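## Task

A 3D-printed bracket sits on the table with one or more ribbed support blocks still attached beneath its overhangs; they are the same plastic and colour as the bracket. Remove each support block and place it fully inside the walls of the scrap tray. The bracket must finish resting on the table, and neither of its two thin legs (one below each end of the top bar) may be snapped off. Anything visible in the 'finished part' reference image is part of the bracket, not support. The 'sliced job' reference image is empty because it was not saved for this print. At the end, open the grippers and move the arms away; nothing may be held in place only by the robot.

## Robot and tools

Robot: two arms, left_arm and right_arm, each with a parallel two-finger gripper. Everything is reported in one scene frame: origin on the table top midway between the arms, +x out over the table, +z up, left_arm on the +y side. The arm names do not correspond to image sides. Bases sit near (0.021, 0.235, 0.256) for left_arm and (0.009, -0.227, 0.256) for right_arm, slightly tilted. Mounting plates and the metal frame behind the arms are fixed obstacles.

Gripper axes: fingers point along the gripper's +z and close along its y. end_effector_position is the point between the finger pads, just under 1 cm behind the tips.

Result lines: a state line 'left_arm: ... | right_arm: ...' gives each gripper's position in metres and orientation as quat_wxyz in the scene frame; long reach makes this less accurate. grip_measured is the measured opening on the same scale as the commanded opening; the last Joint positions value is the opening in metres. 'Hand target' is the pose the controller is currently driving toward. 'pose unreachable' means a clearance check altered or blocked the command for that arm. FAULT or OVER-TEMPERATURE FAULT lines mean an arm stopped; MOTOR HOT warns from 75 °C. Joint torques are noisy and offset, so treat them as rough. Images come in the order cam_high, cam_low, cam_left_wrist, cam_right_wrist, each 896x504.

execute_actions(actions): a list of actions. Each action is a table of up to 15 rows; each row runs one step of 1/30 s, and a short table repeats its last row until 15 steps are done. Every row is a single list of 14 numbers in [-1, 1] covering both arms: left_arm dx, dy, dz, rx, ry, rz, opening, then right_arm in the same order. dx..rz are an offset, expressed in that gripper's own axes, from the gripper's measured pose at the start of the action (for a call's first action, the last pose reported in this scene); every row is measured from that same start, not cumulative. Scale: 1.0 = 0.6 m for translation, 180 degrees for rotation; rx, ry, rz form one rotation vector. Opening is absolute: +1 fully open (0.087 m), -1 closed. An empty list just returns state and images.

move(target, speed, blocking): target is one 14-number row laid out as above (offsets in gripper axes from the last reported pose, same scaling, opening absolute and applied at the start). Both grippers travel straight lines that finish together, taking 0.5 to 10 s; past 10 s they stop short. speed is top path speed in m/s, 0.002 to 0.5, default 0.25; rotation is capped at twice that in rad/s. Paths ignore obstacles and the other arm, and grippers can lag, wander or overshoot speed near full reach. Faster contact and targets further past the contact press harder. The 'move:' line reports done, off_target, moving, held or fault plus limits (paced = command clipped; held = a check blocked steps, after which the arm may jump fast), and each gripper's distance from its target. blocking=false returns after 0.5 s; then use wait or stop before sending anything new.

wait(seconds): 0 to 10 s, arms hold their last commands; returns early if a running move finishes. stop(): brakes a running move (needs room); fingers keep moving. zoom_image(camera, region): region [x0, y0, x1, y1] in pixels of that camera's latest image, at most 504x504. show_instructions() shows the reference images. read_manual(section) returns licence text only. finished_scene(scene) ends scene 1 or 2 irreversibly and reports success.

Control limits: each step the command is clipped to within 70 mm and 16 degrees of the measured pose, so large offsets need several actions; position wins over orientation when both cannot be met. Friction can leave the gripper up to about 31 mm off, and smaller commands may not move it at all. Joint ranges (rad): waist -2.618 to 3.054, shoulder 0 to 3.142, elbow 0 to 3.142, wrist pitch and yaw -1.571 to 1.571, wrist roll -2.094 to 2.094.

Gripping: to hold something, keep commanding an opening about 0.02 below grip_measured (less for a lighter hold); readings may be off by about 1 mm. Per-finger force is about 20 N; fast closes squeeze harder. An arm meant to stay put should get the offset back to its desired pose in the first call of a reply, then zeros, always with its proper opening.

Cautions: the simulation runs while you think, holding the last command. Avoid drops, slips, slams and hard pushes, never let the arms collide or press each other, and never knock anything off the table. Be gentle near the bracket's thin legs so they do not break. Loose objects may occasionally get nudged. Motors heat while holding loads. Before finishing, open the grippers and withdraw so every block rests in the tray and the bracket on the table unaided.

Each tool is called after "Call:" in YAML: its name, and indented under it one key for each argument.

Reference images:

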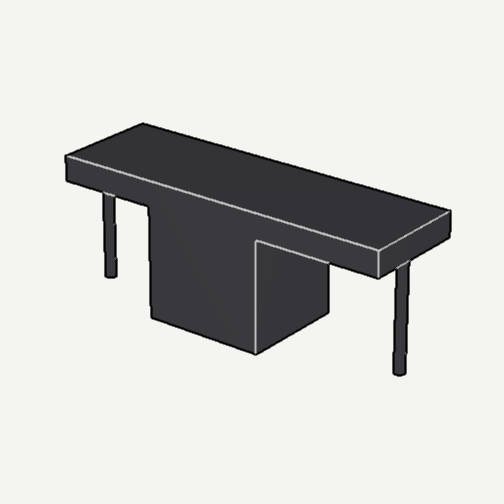

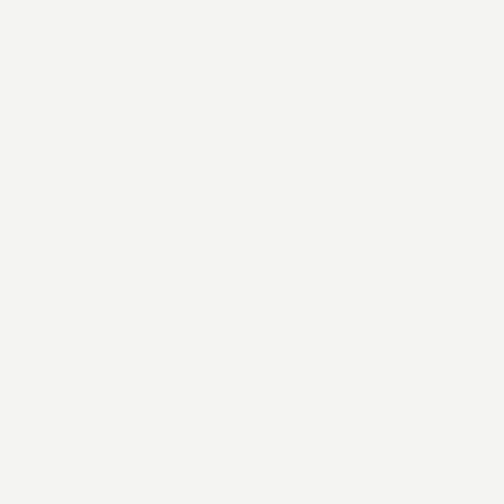

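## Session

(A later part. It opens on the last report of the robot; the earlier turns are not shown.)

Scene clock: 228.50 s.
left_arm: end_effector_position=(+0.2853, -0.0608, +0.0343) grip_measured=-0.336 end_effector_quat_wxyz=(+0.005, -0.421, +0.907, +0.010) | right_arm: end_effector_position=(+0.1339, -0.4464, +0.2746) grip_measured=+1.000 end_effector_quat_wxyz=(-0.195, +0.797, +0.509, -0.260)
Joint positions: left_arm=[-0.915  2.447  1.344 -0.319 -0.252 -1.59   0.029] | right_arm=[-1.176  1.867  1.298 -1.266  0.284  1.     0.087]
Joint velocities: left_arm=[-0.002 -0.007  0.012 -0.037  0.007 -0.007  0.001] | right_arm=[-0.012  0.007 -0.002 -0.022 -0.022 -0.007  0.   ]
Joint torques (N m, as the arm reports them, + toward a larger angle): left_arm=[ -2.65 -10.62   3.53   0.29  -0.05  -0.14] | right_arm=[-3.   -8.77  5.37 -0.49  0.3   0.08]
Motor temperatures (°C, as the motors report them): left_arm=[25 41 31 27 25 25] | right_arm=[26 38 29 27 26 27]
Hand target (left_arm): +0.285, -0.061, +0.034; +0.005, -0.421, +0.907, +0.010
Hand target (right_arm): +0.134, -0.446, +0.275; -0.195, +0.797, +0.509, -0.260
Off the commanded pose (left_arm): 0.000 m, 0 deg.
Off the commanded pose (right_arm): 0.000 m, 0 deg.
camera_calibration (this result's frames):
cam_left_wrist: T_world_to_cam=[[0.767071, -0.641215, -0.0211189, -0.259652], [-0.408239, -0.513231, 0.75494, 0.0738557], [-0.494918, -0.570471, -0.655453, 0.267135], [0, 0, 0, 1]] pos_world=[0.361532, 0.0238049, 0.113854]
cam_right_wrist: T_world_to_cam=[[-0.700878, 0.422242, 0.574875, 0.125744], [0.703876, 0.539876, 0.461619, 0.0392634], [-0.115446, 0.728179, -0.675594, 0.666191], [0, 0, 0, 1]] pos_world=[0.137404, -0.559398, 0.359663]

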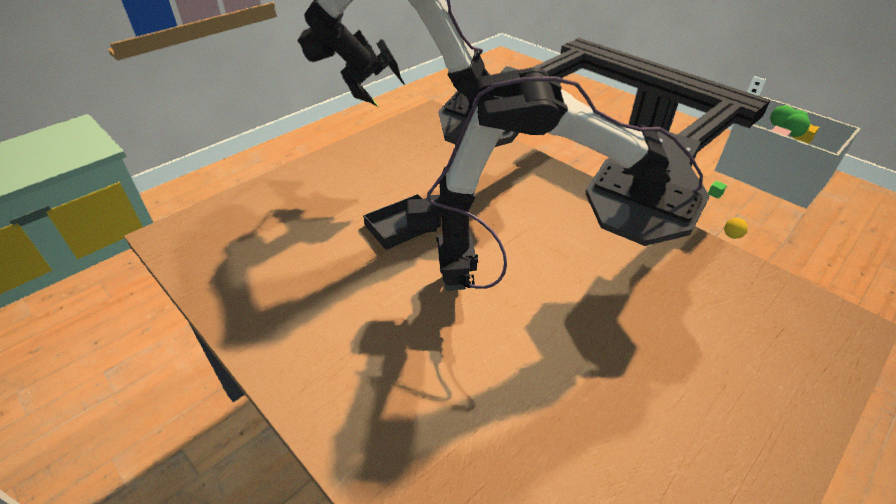

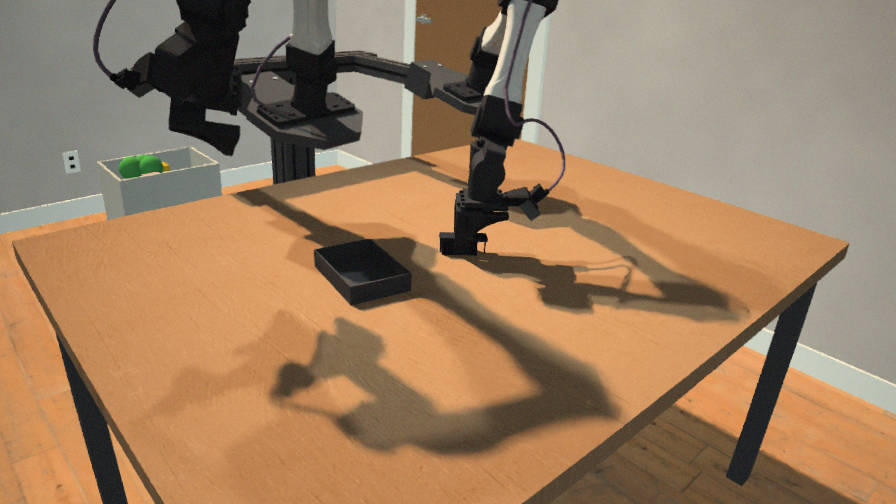

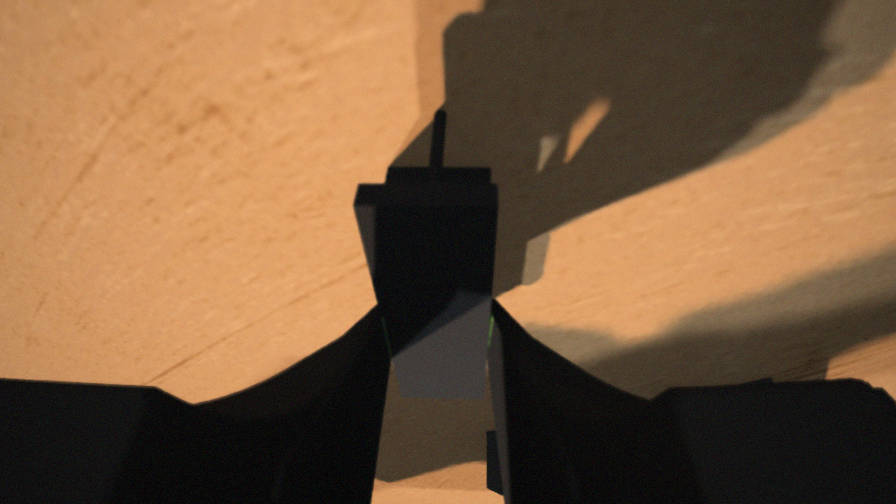

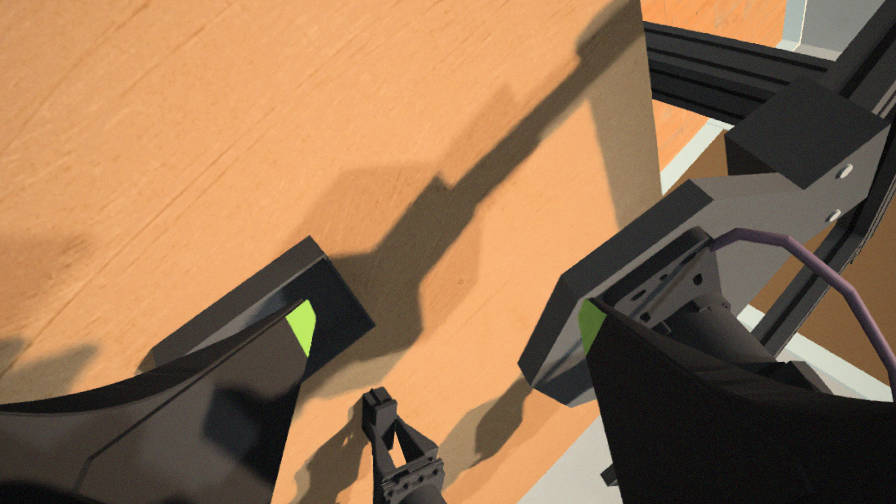

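Call:
execute_actions:
  actions:
    - [[0,0,0,0,0,0,-0.344,0,0,0,0,0,0,1],[0,0,0,0,0,0,-0.348,0,0,0,0,0,0,1],[0,0,0,0,0,0,-0.352,0,0,0,0,0,0,1],[0,0,0,0,0,0,-0.356,0,0,0,0,0,0,1],[0,0,0,0,0,0,-0.36,0,0,0,0,0,0,1],[0,0,0,0,0,0,-0.364,0,0,0,0,0,0,1],[0,0,0,0,0,0,-0.368,0,0,0,0,0,0,1],[0,0,0,0,0,0,-0.372,0,0,0,0,0,0,1],[0,0,0,0,0,0,-0.376,0,0,0,0,0,0,1],[0,0,0,0,0,0,-0.38,0,0,0,0,0,0,1],[0,0,0,0,0,0,-0.384,0,0,0,0,0,0,1],[0,0,0,0,0,0,-0.388,0,0,0,0,0,0,1],[0,0,0,0,0,0,-0.39,0,0,0,0,0,0,1]]
    - [[0,0,0,0,0,0,-0.39,0,0,0,0,0,0,1]]

Scene clock: 232.73 s.
left_arm: end_effector_position=(+0.2853, -0.0608, +0.0343) grip_measured=-0.342 end_effector_quat_wxyz=(+0.005, -0.421, +0.907, +0.010) | right_arm: end_effector_position=(+0.1339, -0.4464, +0.2746) grip_measured=+1.000 end_effector_quat_wxyz=(-0.195, +0.797, +0.509, -0.260)
Joint positions: left_arm=[-0.915  2.447  1.344 -0.319 -0.252 -1.59   0.029] | right_arm=[-1.176  1.867  1.298 -1.266  0.284  1.     0.087]
Joint velocities: left_arm=[-0.002  0.002 -0.012 -0.007  0.022 -0.007  0.   ] | right_arm=[ 0.002  0.002  0.007  0.037 -0.022 -0.022  0.   ]
Joint torques (N m, as the arm reports them, + toward a larger angle): left_arm=[ -2.67 -10.63   3.5    0.29  -0.07  -0.16] | right_arm=[-3.01 -8.76  5.32 -0.48  0.32  0.07]
Motor temperatures (°C, as the motors report them): left_arm=[25 42 30 27 25 25] | right_arm=[26 38 29 27 26 27]
Hand target (left_arm): +0.285, -0.061, +0.034; +0.005, -0.421, +0.907, +0.010
Hand target (right_arm): +0.134, -0.446, +0.275; -0.195, +0.797, +0.509, -0.260
Off the commanded pose (left_arm): 0.000 m, 0 deg.
Off the commanded pose (right_arm): 0.000 m, 0 deg.
camera_calibration (this result's frames):
cam_left_wrist: T_world_to_cam=[[0.767071, -0.641215, -0.0211189, -0.259652], [-0.408239, -0.513231, 0.75494, 0.0738557], [-0.494918, -0.570471, -0.655453, 0.267135], [0, 0, 0, 1]] pos_world=[0.361532, 0.0238049, 0.113854]
cam_right_wrist: T_world_to_cam=[[-0.700878, 0.422242, 0.574875, 0.125744], [0.703876, 0.539876, 0.461619, 0.0392634], [-0.115446, 0.728179, -0.675594, 0.666191], [0, 0, 0, 1]] pos_world=[0.137404, -0.559398, 0.359663]

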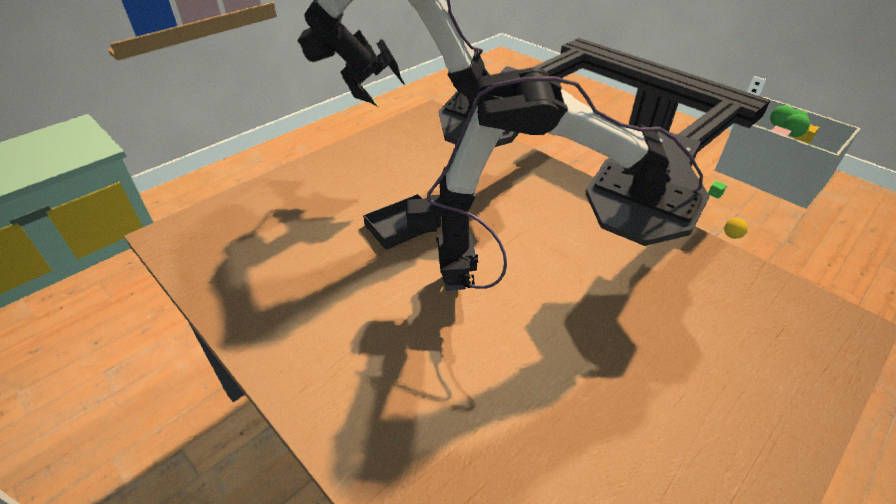

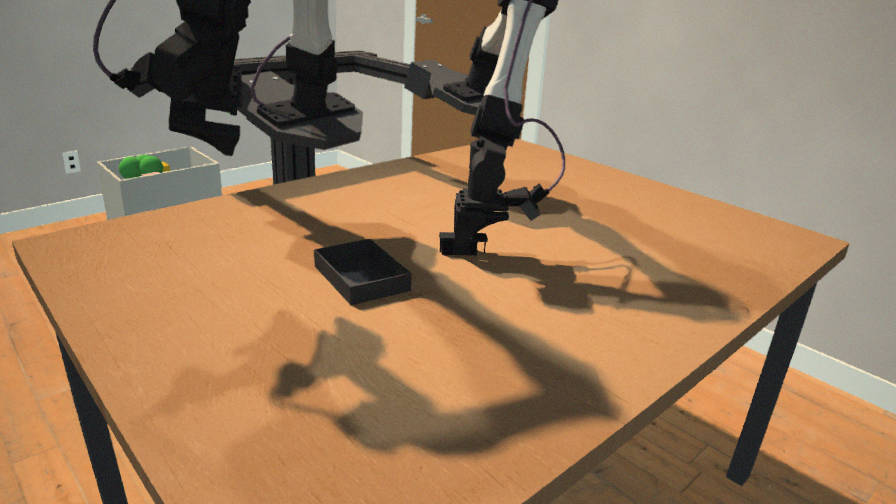

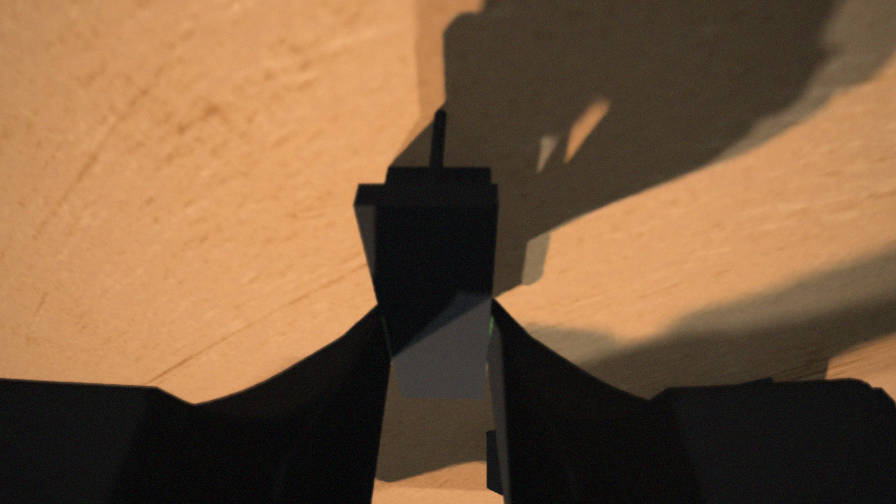

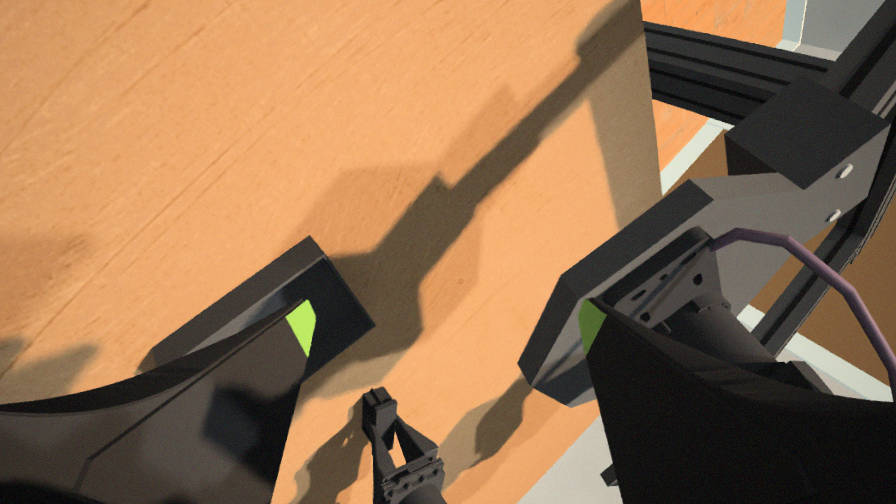

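Call:
move:
  target: [0, 0, -0.22, 0, 0, 0, -0.39, 0, 0, 0, 0, 0, 0, 1]
  speed: 0.1

Scene clock: 242.83 s.
left_arm: end_effector_position=(+0.2897, -0.0654, +0.1633) grip_measured=-0.342 end_effector_quat_wxyz=(+0.004, -0.423, +0.906, +0.005) | right_arm: end_effector_position=(+0.1339, -0.4464, +0.2746) grip_measured=+1.000 end_effector_quat_wxyz=(-0.195, +0.797, +0.509, -0.260)
Joint positions: left_arm=[-0.992  2.105  1.344 -0.673 -0.256 -1.671  0.029] | right_arm=[-1.176  1.867  1.298 -1.266  0.284  1.     0.087]
Joint velocities: left_arm=[ 0.002 -0.002  0.002 -0.007 -0.037 -0.022 -0.001] | right_arm=[-0.007 -0.022  0.002 -0.037 -0.007 -0.051  0.   ]
Joint torques (N m, as the arm reports them, + toward a larger angle): left_arm=[ -3.44 -10.63   5.28   0.1   -0.13  -0.24] | right_arm=[-2.97 -8.81  5.3  -0.5   0.32  0.1 ]
Motor temperatures (°C, as the motors report them): left_arm=[26 43 30 27 25 25] | right_arm=[26 38 29 27 26 27]
Hand target (left_arm): +0.286, -0.065, +0.167; +0.005, -0.421, +0.907, +0.009
Hand target (right_arm): +0.134, -0.446, +0.275; -0.195, +0.797, +0.509, -0.260
Off the commanded pose (left_arm): 0.006 m, 1 deg.
Off the commanded pose (right_arm): 0.000 m, 0 deg.
move: done
camera_calibration (this result's frames):
cam_left_wrist: T_world_to_cam=[[0.770259, -0.637594, -0.013239, -0.265219], [-0.406862, -0.507293, 0.759682, -0.0248428], [-0.491085, -0.579766, -0.65016, 0.348608], [0, 0, 0, 1]] pos_world=[0.365376, 0.0204068, 0.242012]
cam_right_wrist: T_world_to_cam=[[-0.700878, 0.422242, 0.574875, 0.125744], [0.703876, 0.539876, 0.461619, 0.0392634], [-0.115446, 0.728179, -0.675594, 0.666191], [0, 0, 0, 1]] pos_world=[0.137404, -0.559398, 0.359663]

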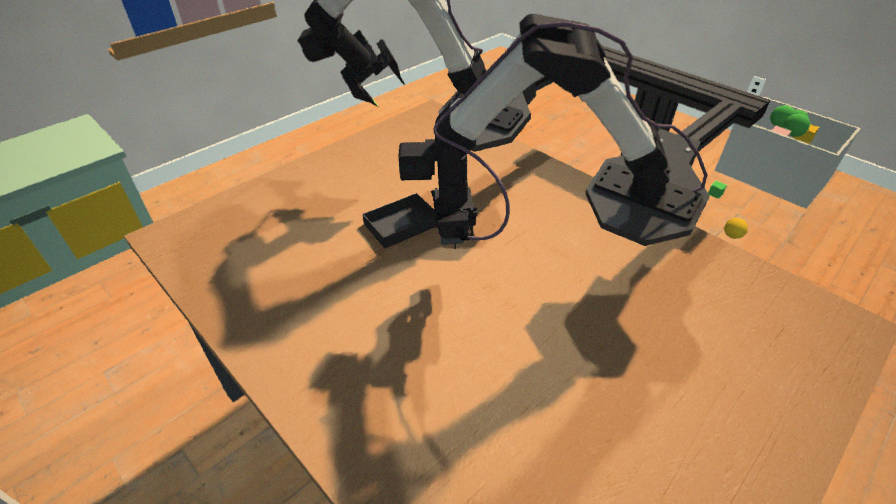

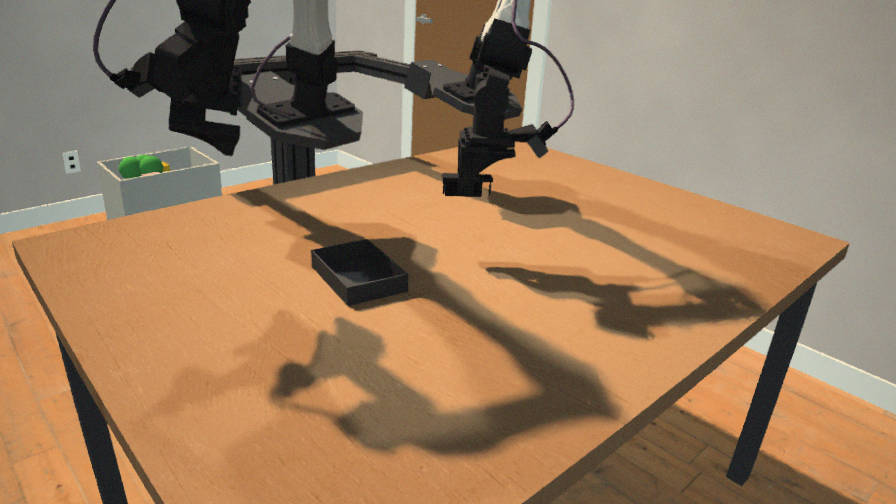

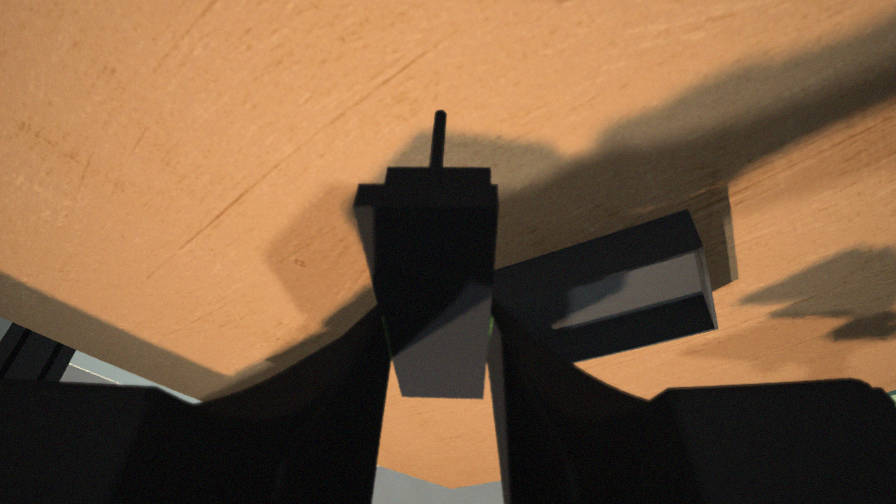

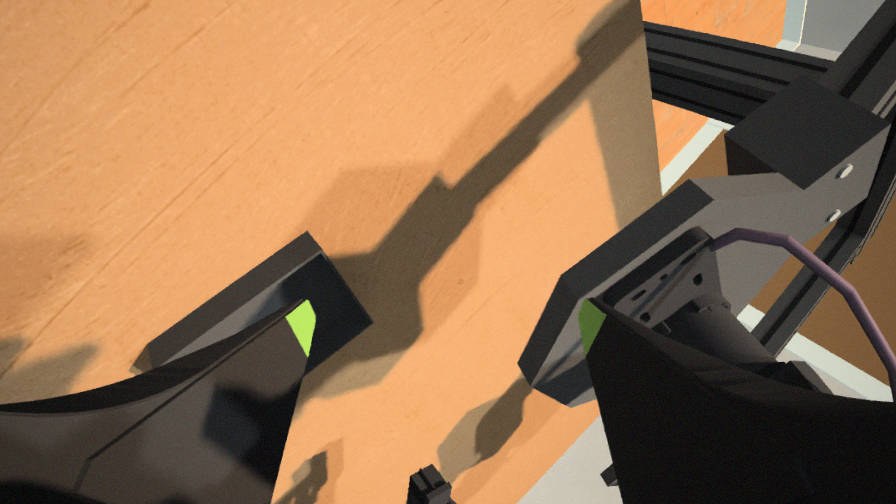

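Call:
move:
  target: [-0.2567, -0.134, -0.1423, 0.3728, 0.1078, -0.0654, -0.39, 0.6437, 0.037, -0.2447, -0.4736, 0.2844, -0.3219, 0.4]
  speed: 0.2

Scene clock: 286.07 s.
left_arm: end_effector_position=(+0.4585, -0.0025, +0.2627) grip_measured=-0.342 end_effector_quat_wxyz=(+0.103, -0.421, +0.701, -0.566) | right_arm: end_effector_position=(+0.3779, -0.1113, +0.3090) grip_measured=+0.400 end_effector_quat_wxyz=(+0.101, +0.418, +0.699, +0.571)
Joint positions: left_arm=[-0.449  1.944  0.778  0.935  0.499 -1.562  0.029] | right_arm=[-0.32   1.547  0.454  0.874 -0.969  1.555  0.061]
Joint velocities: left_arm=[-0.007  0.012  0.002 -0.051  0.022 -0.007  0.002] | right_arm=[-0.017 -0.007 -0.002  0.007  0.037 -0.022  0.   ]
Joint torques (N m, as the arm reports them, + toward a larger angle): left_arm=[ 0.09 -7.22  2.93  1.96  0.35 -0.19] | right_arm=[ 0.05 -5.34  2.22  1.77 -0.19  0.07]
Motor temperatures (°C, as the motors report them): left_arm=[26 47 31 28 25 25] | right_arm=[26 38 29 28 26 27]
Hand target (left_arm): +0.452, +0.001, +0.250; +0.091, -0.431, +0.702, -0.559
Hand target (right_arm): +0.370, -0.108, +0.299; +0.084, +0.433, +0.697, +0.565
Off the commanded pose (left_arm): 0.016 m, 2 deg.
Off the commanded pose (right_arm): 0.016 m, 2 deg.
move: off_target (left_arm, right_arm)
camera_calibration (this result's frames):
cam_left_wrist: T_world_to_cam=[[0.480862, -0.00691749, 0.876769, -0.453384], [-0.873035, 0.0887427, 0.479515, 0.289021], [-0.0811238, -0.996031, 0.0366338, 0.163184], [0, 0, 0, 1]] pos_world=[0.483579, 0.133751, 0.252945]
cam_right_wrist: T_world_to_cam=[[-0.483538, 0.0131674, -0.875224, 0.455966], [-0.871181, -0.104399, 0.479734, 0.188711], [-0.0850561, 0.994448, 0.0619522, 0.263802], [0, 0, 0, 1]] pos_world=[0.407316, -0.24864, 0.292198]

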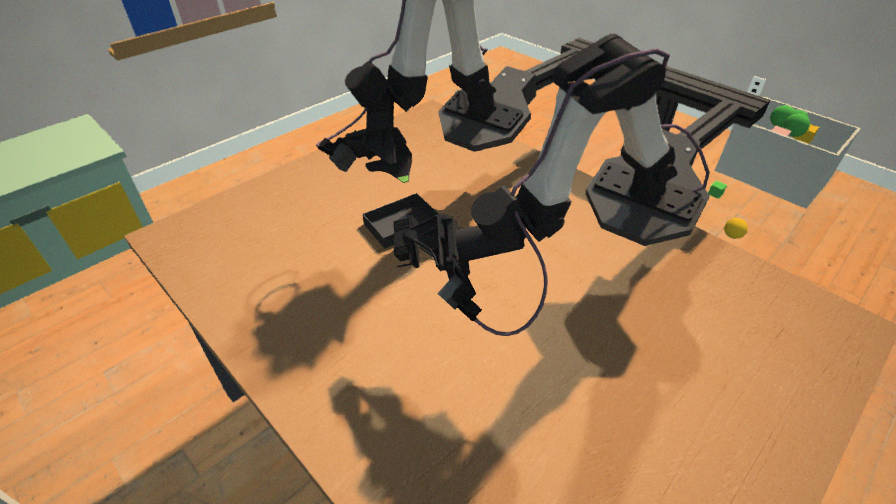

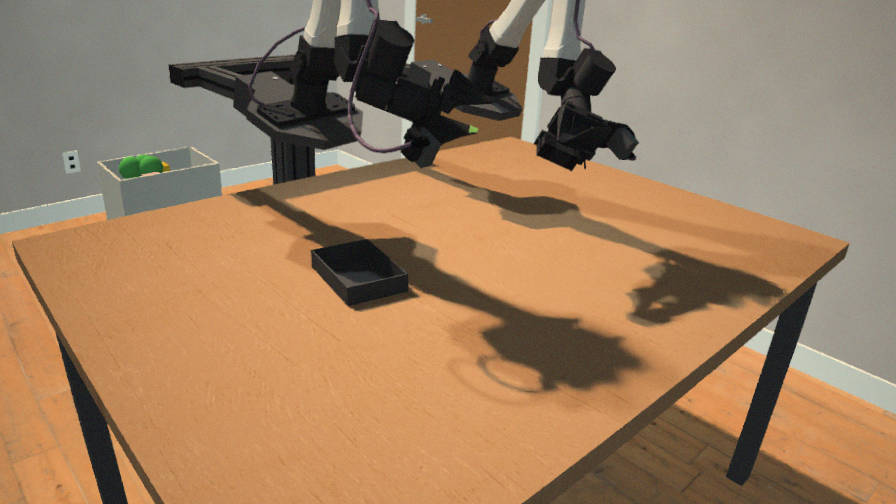

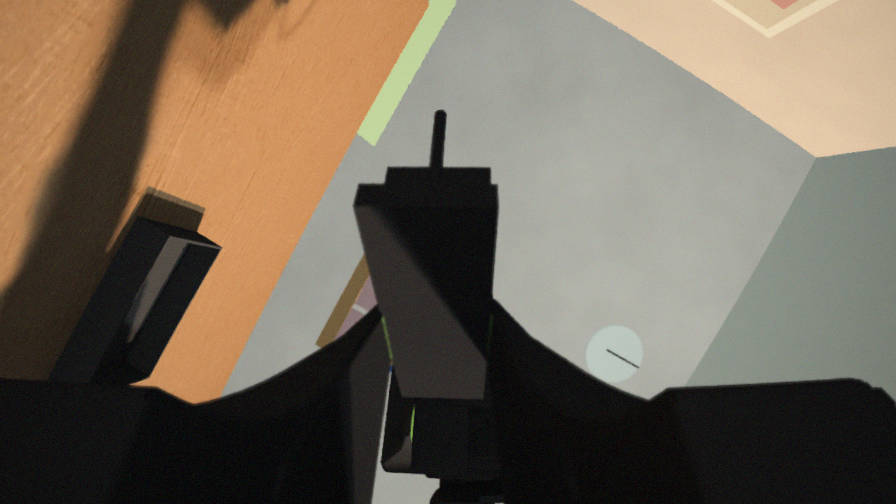

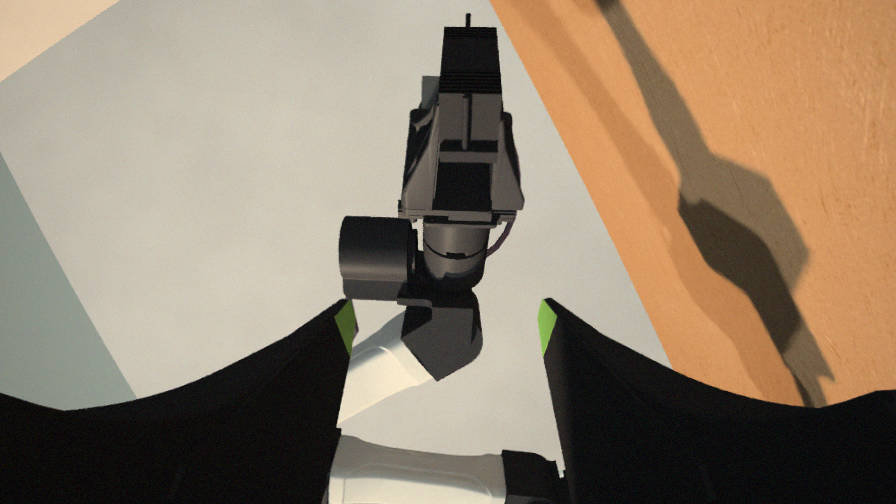

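Call:
zoom_image:
  camera: "cam_right_wrist"
  region: [370, 0, 570, 230]

Region (370, 0, 570, 230) of cam_right_wrist's 896x504 image, scaled by 2.191, with more detail than that image has; it fills the left 438 columns of this view, and the rest is white.

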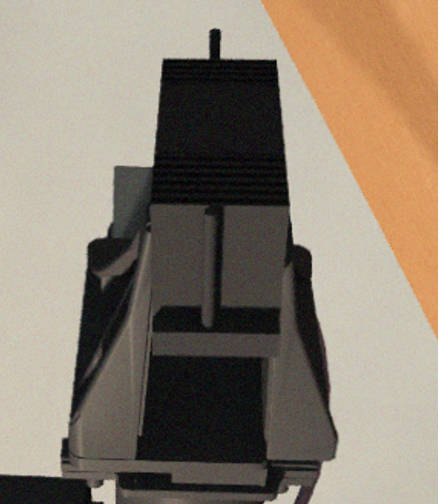

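Call:
move:
  target: [0, 0, 0, 0, 0, 0, -0.39, 0.005, -0.02, 0.0833, 0, 0, 0, 0.4]
  speed: 0.05

Scene clock: 310.50 s.
left_arm: end_effector_position=(+0.4585, -0.0026, +0.2628) grip_measured=-0.342 end_effector_quat_wxyz=(+0.103, -0.421, +0.701, -0.566) | right_arm: end_effector_position=(+0.3948, -0.0765, +0.2831) grip_measured=+0.400 end_effector_quat_wxyz=(+0.101, +0.418, +0.701, +0.569)
Joint positions: left_arm=[-0.449  1.944  0.778  0.935  0.499 -1.562  0.029] | right_arm=[-0.176  1.708  0.5    1.016 -0.828  1.593  0.061]
Joint velocities: left_arm=[ 0.012  0.002 -0.017 -0.022 -0.066  0.022 -0.001] | right_arm=[ 0.002  0.012  0.002 -0.007 -0.007 -0.007  0.   ]
Joint torques (N m, as the arm reports them, + toward a larger angle): left_arm=[-0.98 -8.93  4.4   1.84  0.22 -0.08] | right_arm=[ 0.25 -6.24  5.93  1.85 -0.17  0.03]
Motor temperatures (°C, as the motors report them): left_arm=[25 44 30 32 25 25] | right_arm=[26 35 28 31 25 27]
Hand target (left_arm): +0.458, -0.003, +0.263; +0.103, -0.421, +0.701, -0.566
Hand target (right_arm): +0.401, -0.074, +0.283; +0.101, +0.418, +0.699, +0.571
Off the commanded pose (left_arm): 0.000 m, 0 deg.
Off the commanded pose (right_arm): 0.007 m, 0 deg.
move: done
camera_calibration (this result's frames):
cam_left_wrist: T_world_to_cam=[[0.480777, -0.0065411, 0.876819, -0.453452], [-0.873068, 0.0891238, 0.479385, 0.289015], [-0.0812811, -0.995999, 0.0371378, 0.163083], [0, 0, 0, 1]] pos_world=[0.483595, 0.133706, 0.252989]
cam_right_wrist: T_world_to_cam=[[-0.485727, 0.00735912, -0.87408, 0.441075], [-0.869772, -0.103571, 0.482462, 0.218232], [-0.0869787, 0.994595, 0.056708, 0.234516], [0, 0, 0, 1]] pos_world=[0.424452, -0.213892, 0.266948]

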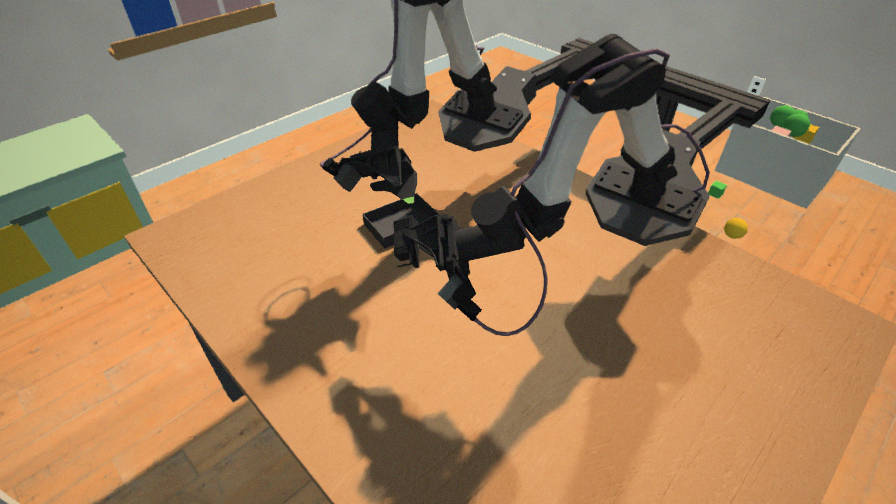

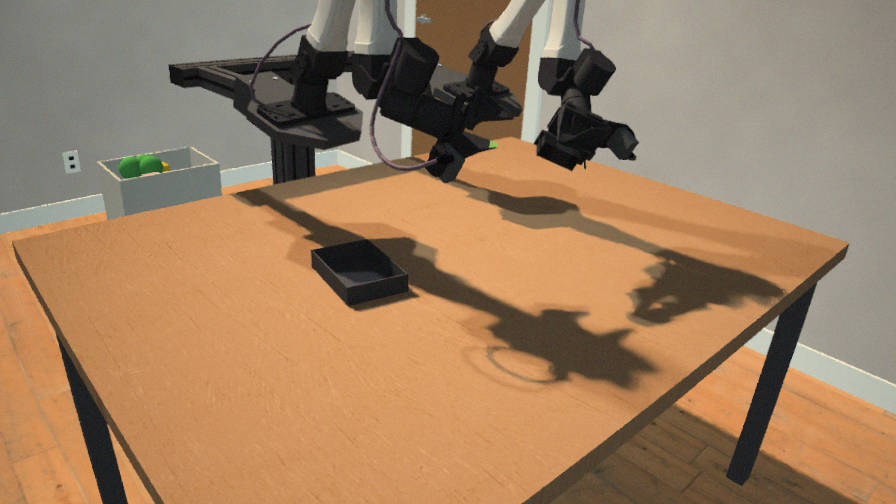

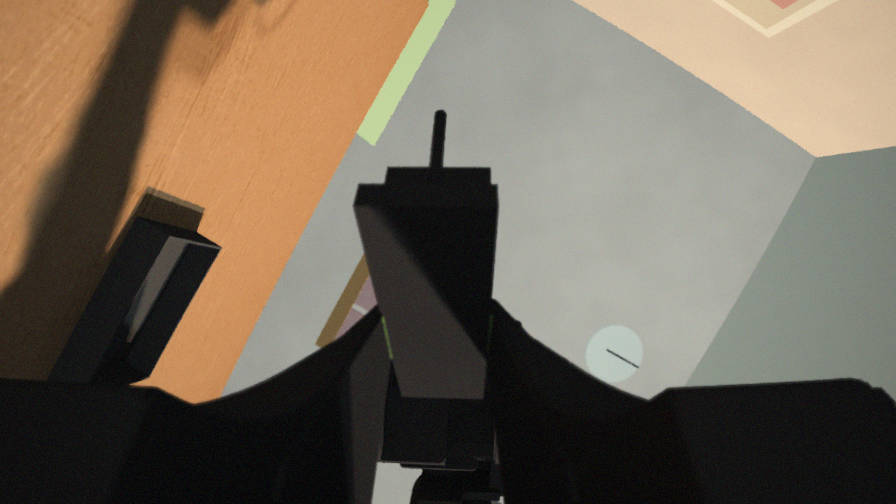

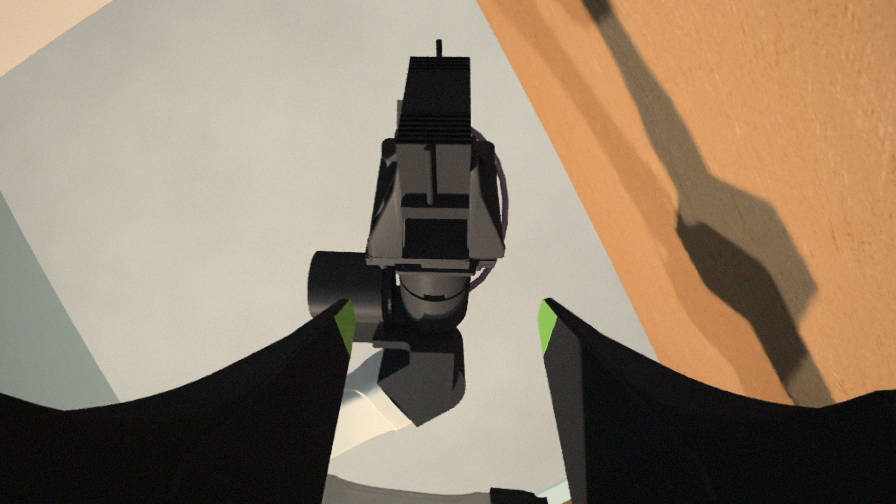

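Call:
zoom_image:
  camera: "cam_right_wrist"
  region: [340, 30, 540, 260]

Region (340, 30, 540, 260) of cam_right_wrist's 896x504 image, scaled by 2.191, with more detail than that image has; it fills the left 438 columns of this view, and the rest is white.

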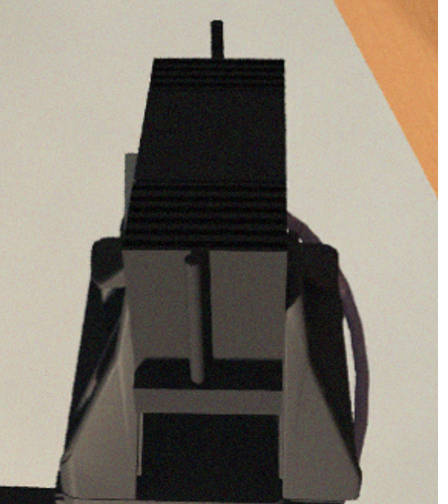

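Call:
move:
  target: [0, 0, 0, 0, 0, 0, -0.39, -0.0117, 0.01, 0.0583, 0, 0, 0, 0.4]
  speed: 0.04

Call:
zoom_image:
  camera: "cam_right_wrist"
  region: [320, 40, 580, 360]

Scene clock: 325.23 s.
left_arm: end_effector_position=(+0.4585, -0.0026, +0.2628) grip_measured=-0.342 end_effector_quat_wxyz=(+0.103, -0.421, +0.701, -0.566) | right_arm: end_effector_position=(+0.4190, -0.0597, +0.2782) grip_measured=+0.400 end_effector_quat_wxyz=(+0.108, +0.411, +0.702, +0.571)
Joint positions: left_arm=[-0.449  1.944  0.778  0.935  0.499 -1.562  0.029] | right_arm=[-0.117  1.783  0.597  1.018 -0.769  1.6    0.061]
Joint velocities: left_arm=[-0.007 -0.007 -0.012 -0.037  0.051  0.007  0.   ] | right_arm=[-0.007 -0.007 -0.012 -0.051 -0.037 -0.051  0.   ]
Joint torques (N m, as the arm reports them, + toward a larger angle): left_arm=[-0.99 -9.04  4.35  1.87  0.22 -0.11] | right_arm=[ 0.44 -7.03  6.    1.69 -0.11  0.1 ]
Motor temperatures (°C, as the motors report them): left_arm=[25 44 30 33 25 25] | right_arm=[26 35 29 32 25 27]
Hand target (left_arm): +0.458, -0.003, +0.263; +0.103, -0.421, +0.701, -0.566
Hand target (right_arm): +0.423, -0.056, +0.275; +0.101, +0.418, +0.701, +0.569
Off the commanded pose (left_arm): 0.000 m, 0 deg.
Off the commanded pose (right_arm): 0.007 m, 1 deg.
move: done
camera_calibration (this result's frames):
cam_left_wrist: T_world_to_cam=[[0.480777, -0.0065411, 0.876819, -0.453452], [-0.873068, 0.0891238, 0.479385, 0.289015], [-0.0812811, -0.995999, 0.0371378, 0.163083], [0, 0, 0, 1]] pos_world=[0.483595, 0.133706, 0.252989]
cam_right_wrist: T_world_to_cam=[[-0.468959, 0.00148262, -0.883219, 0.443555], [-0.878604, -0.102887, 0.466336, 0.251573], [-0.0901803, 0.994692, 0.0495524, 0.223564], [0, 0, 0, 1]] pos_world=[0.449203, -0.197152, 0.26336]

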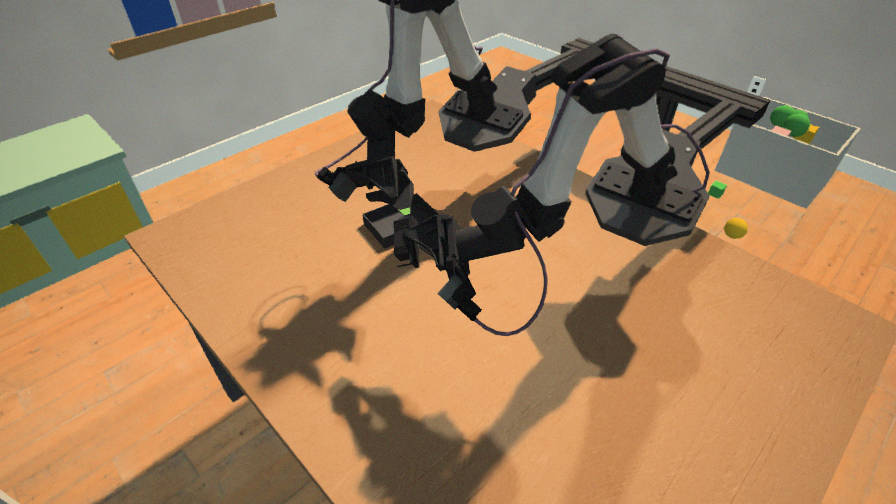

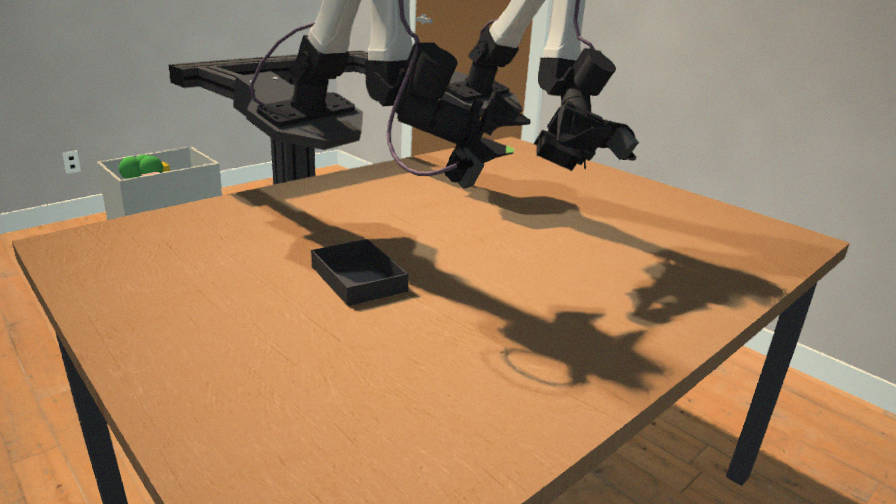

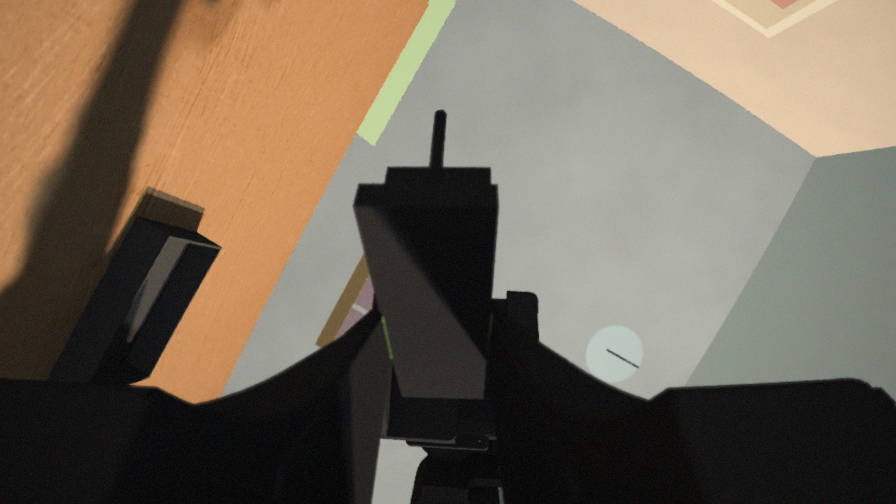

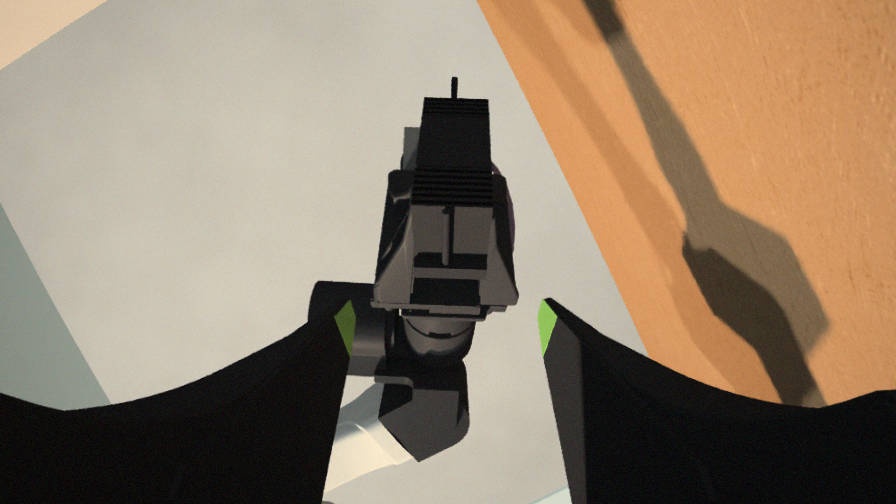

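Region (320, 40, 580, 360) of cam_right_wrist's 896x504 image, scaled by 1.575, with more detail than that image has; it fills the left 410 columns of this view, and the rest is white.

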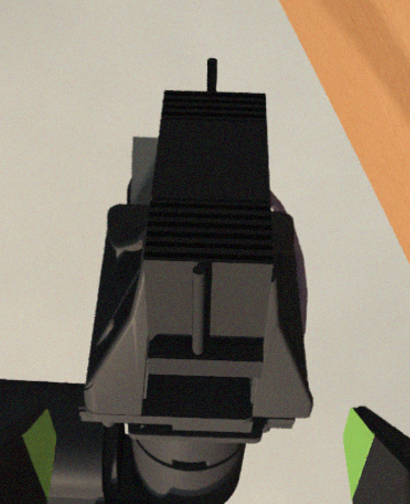

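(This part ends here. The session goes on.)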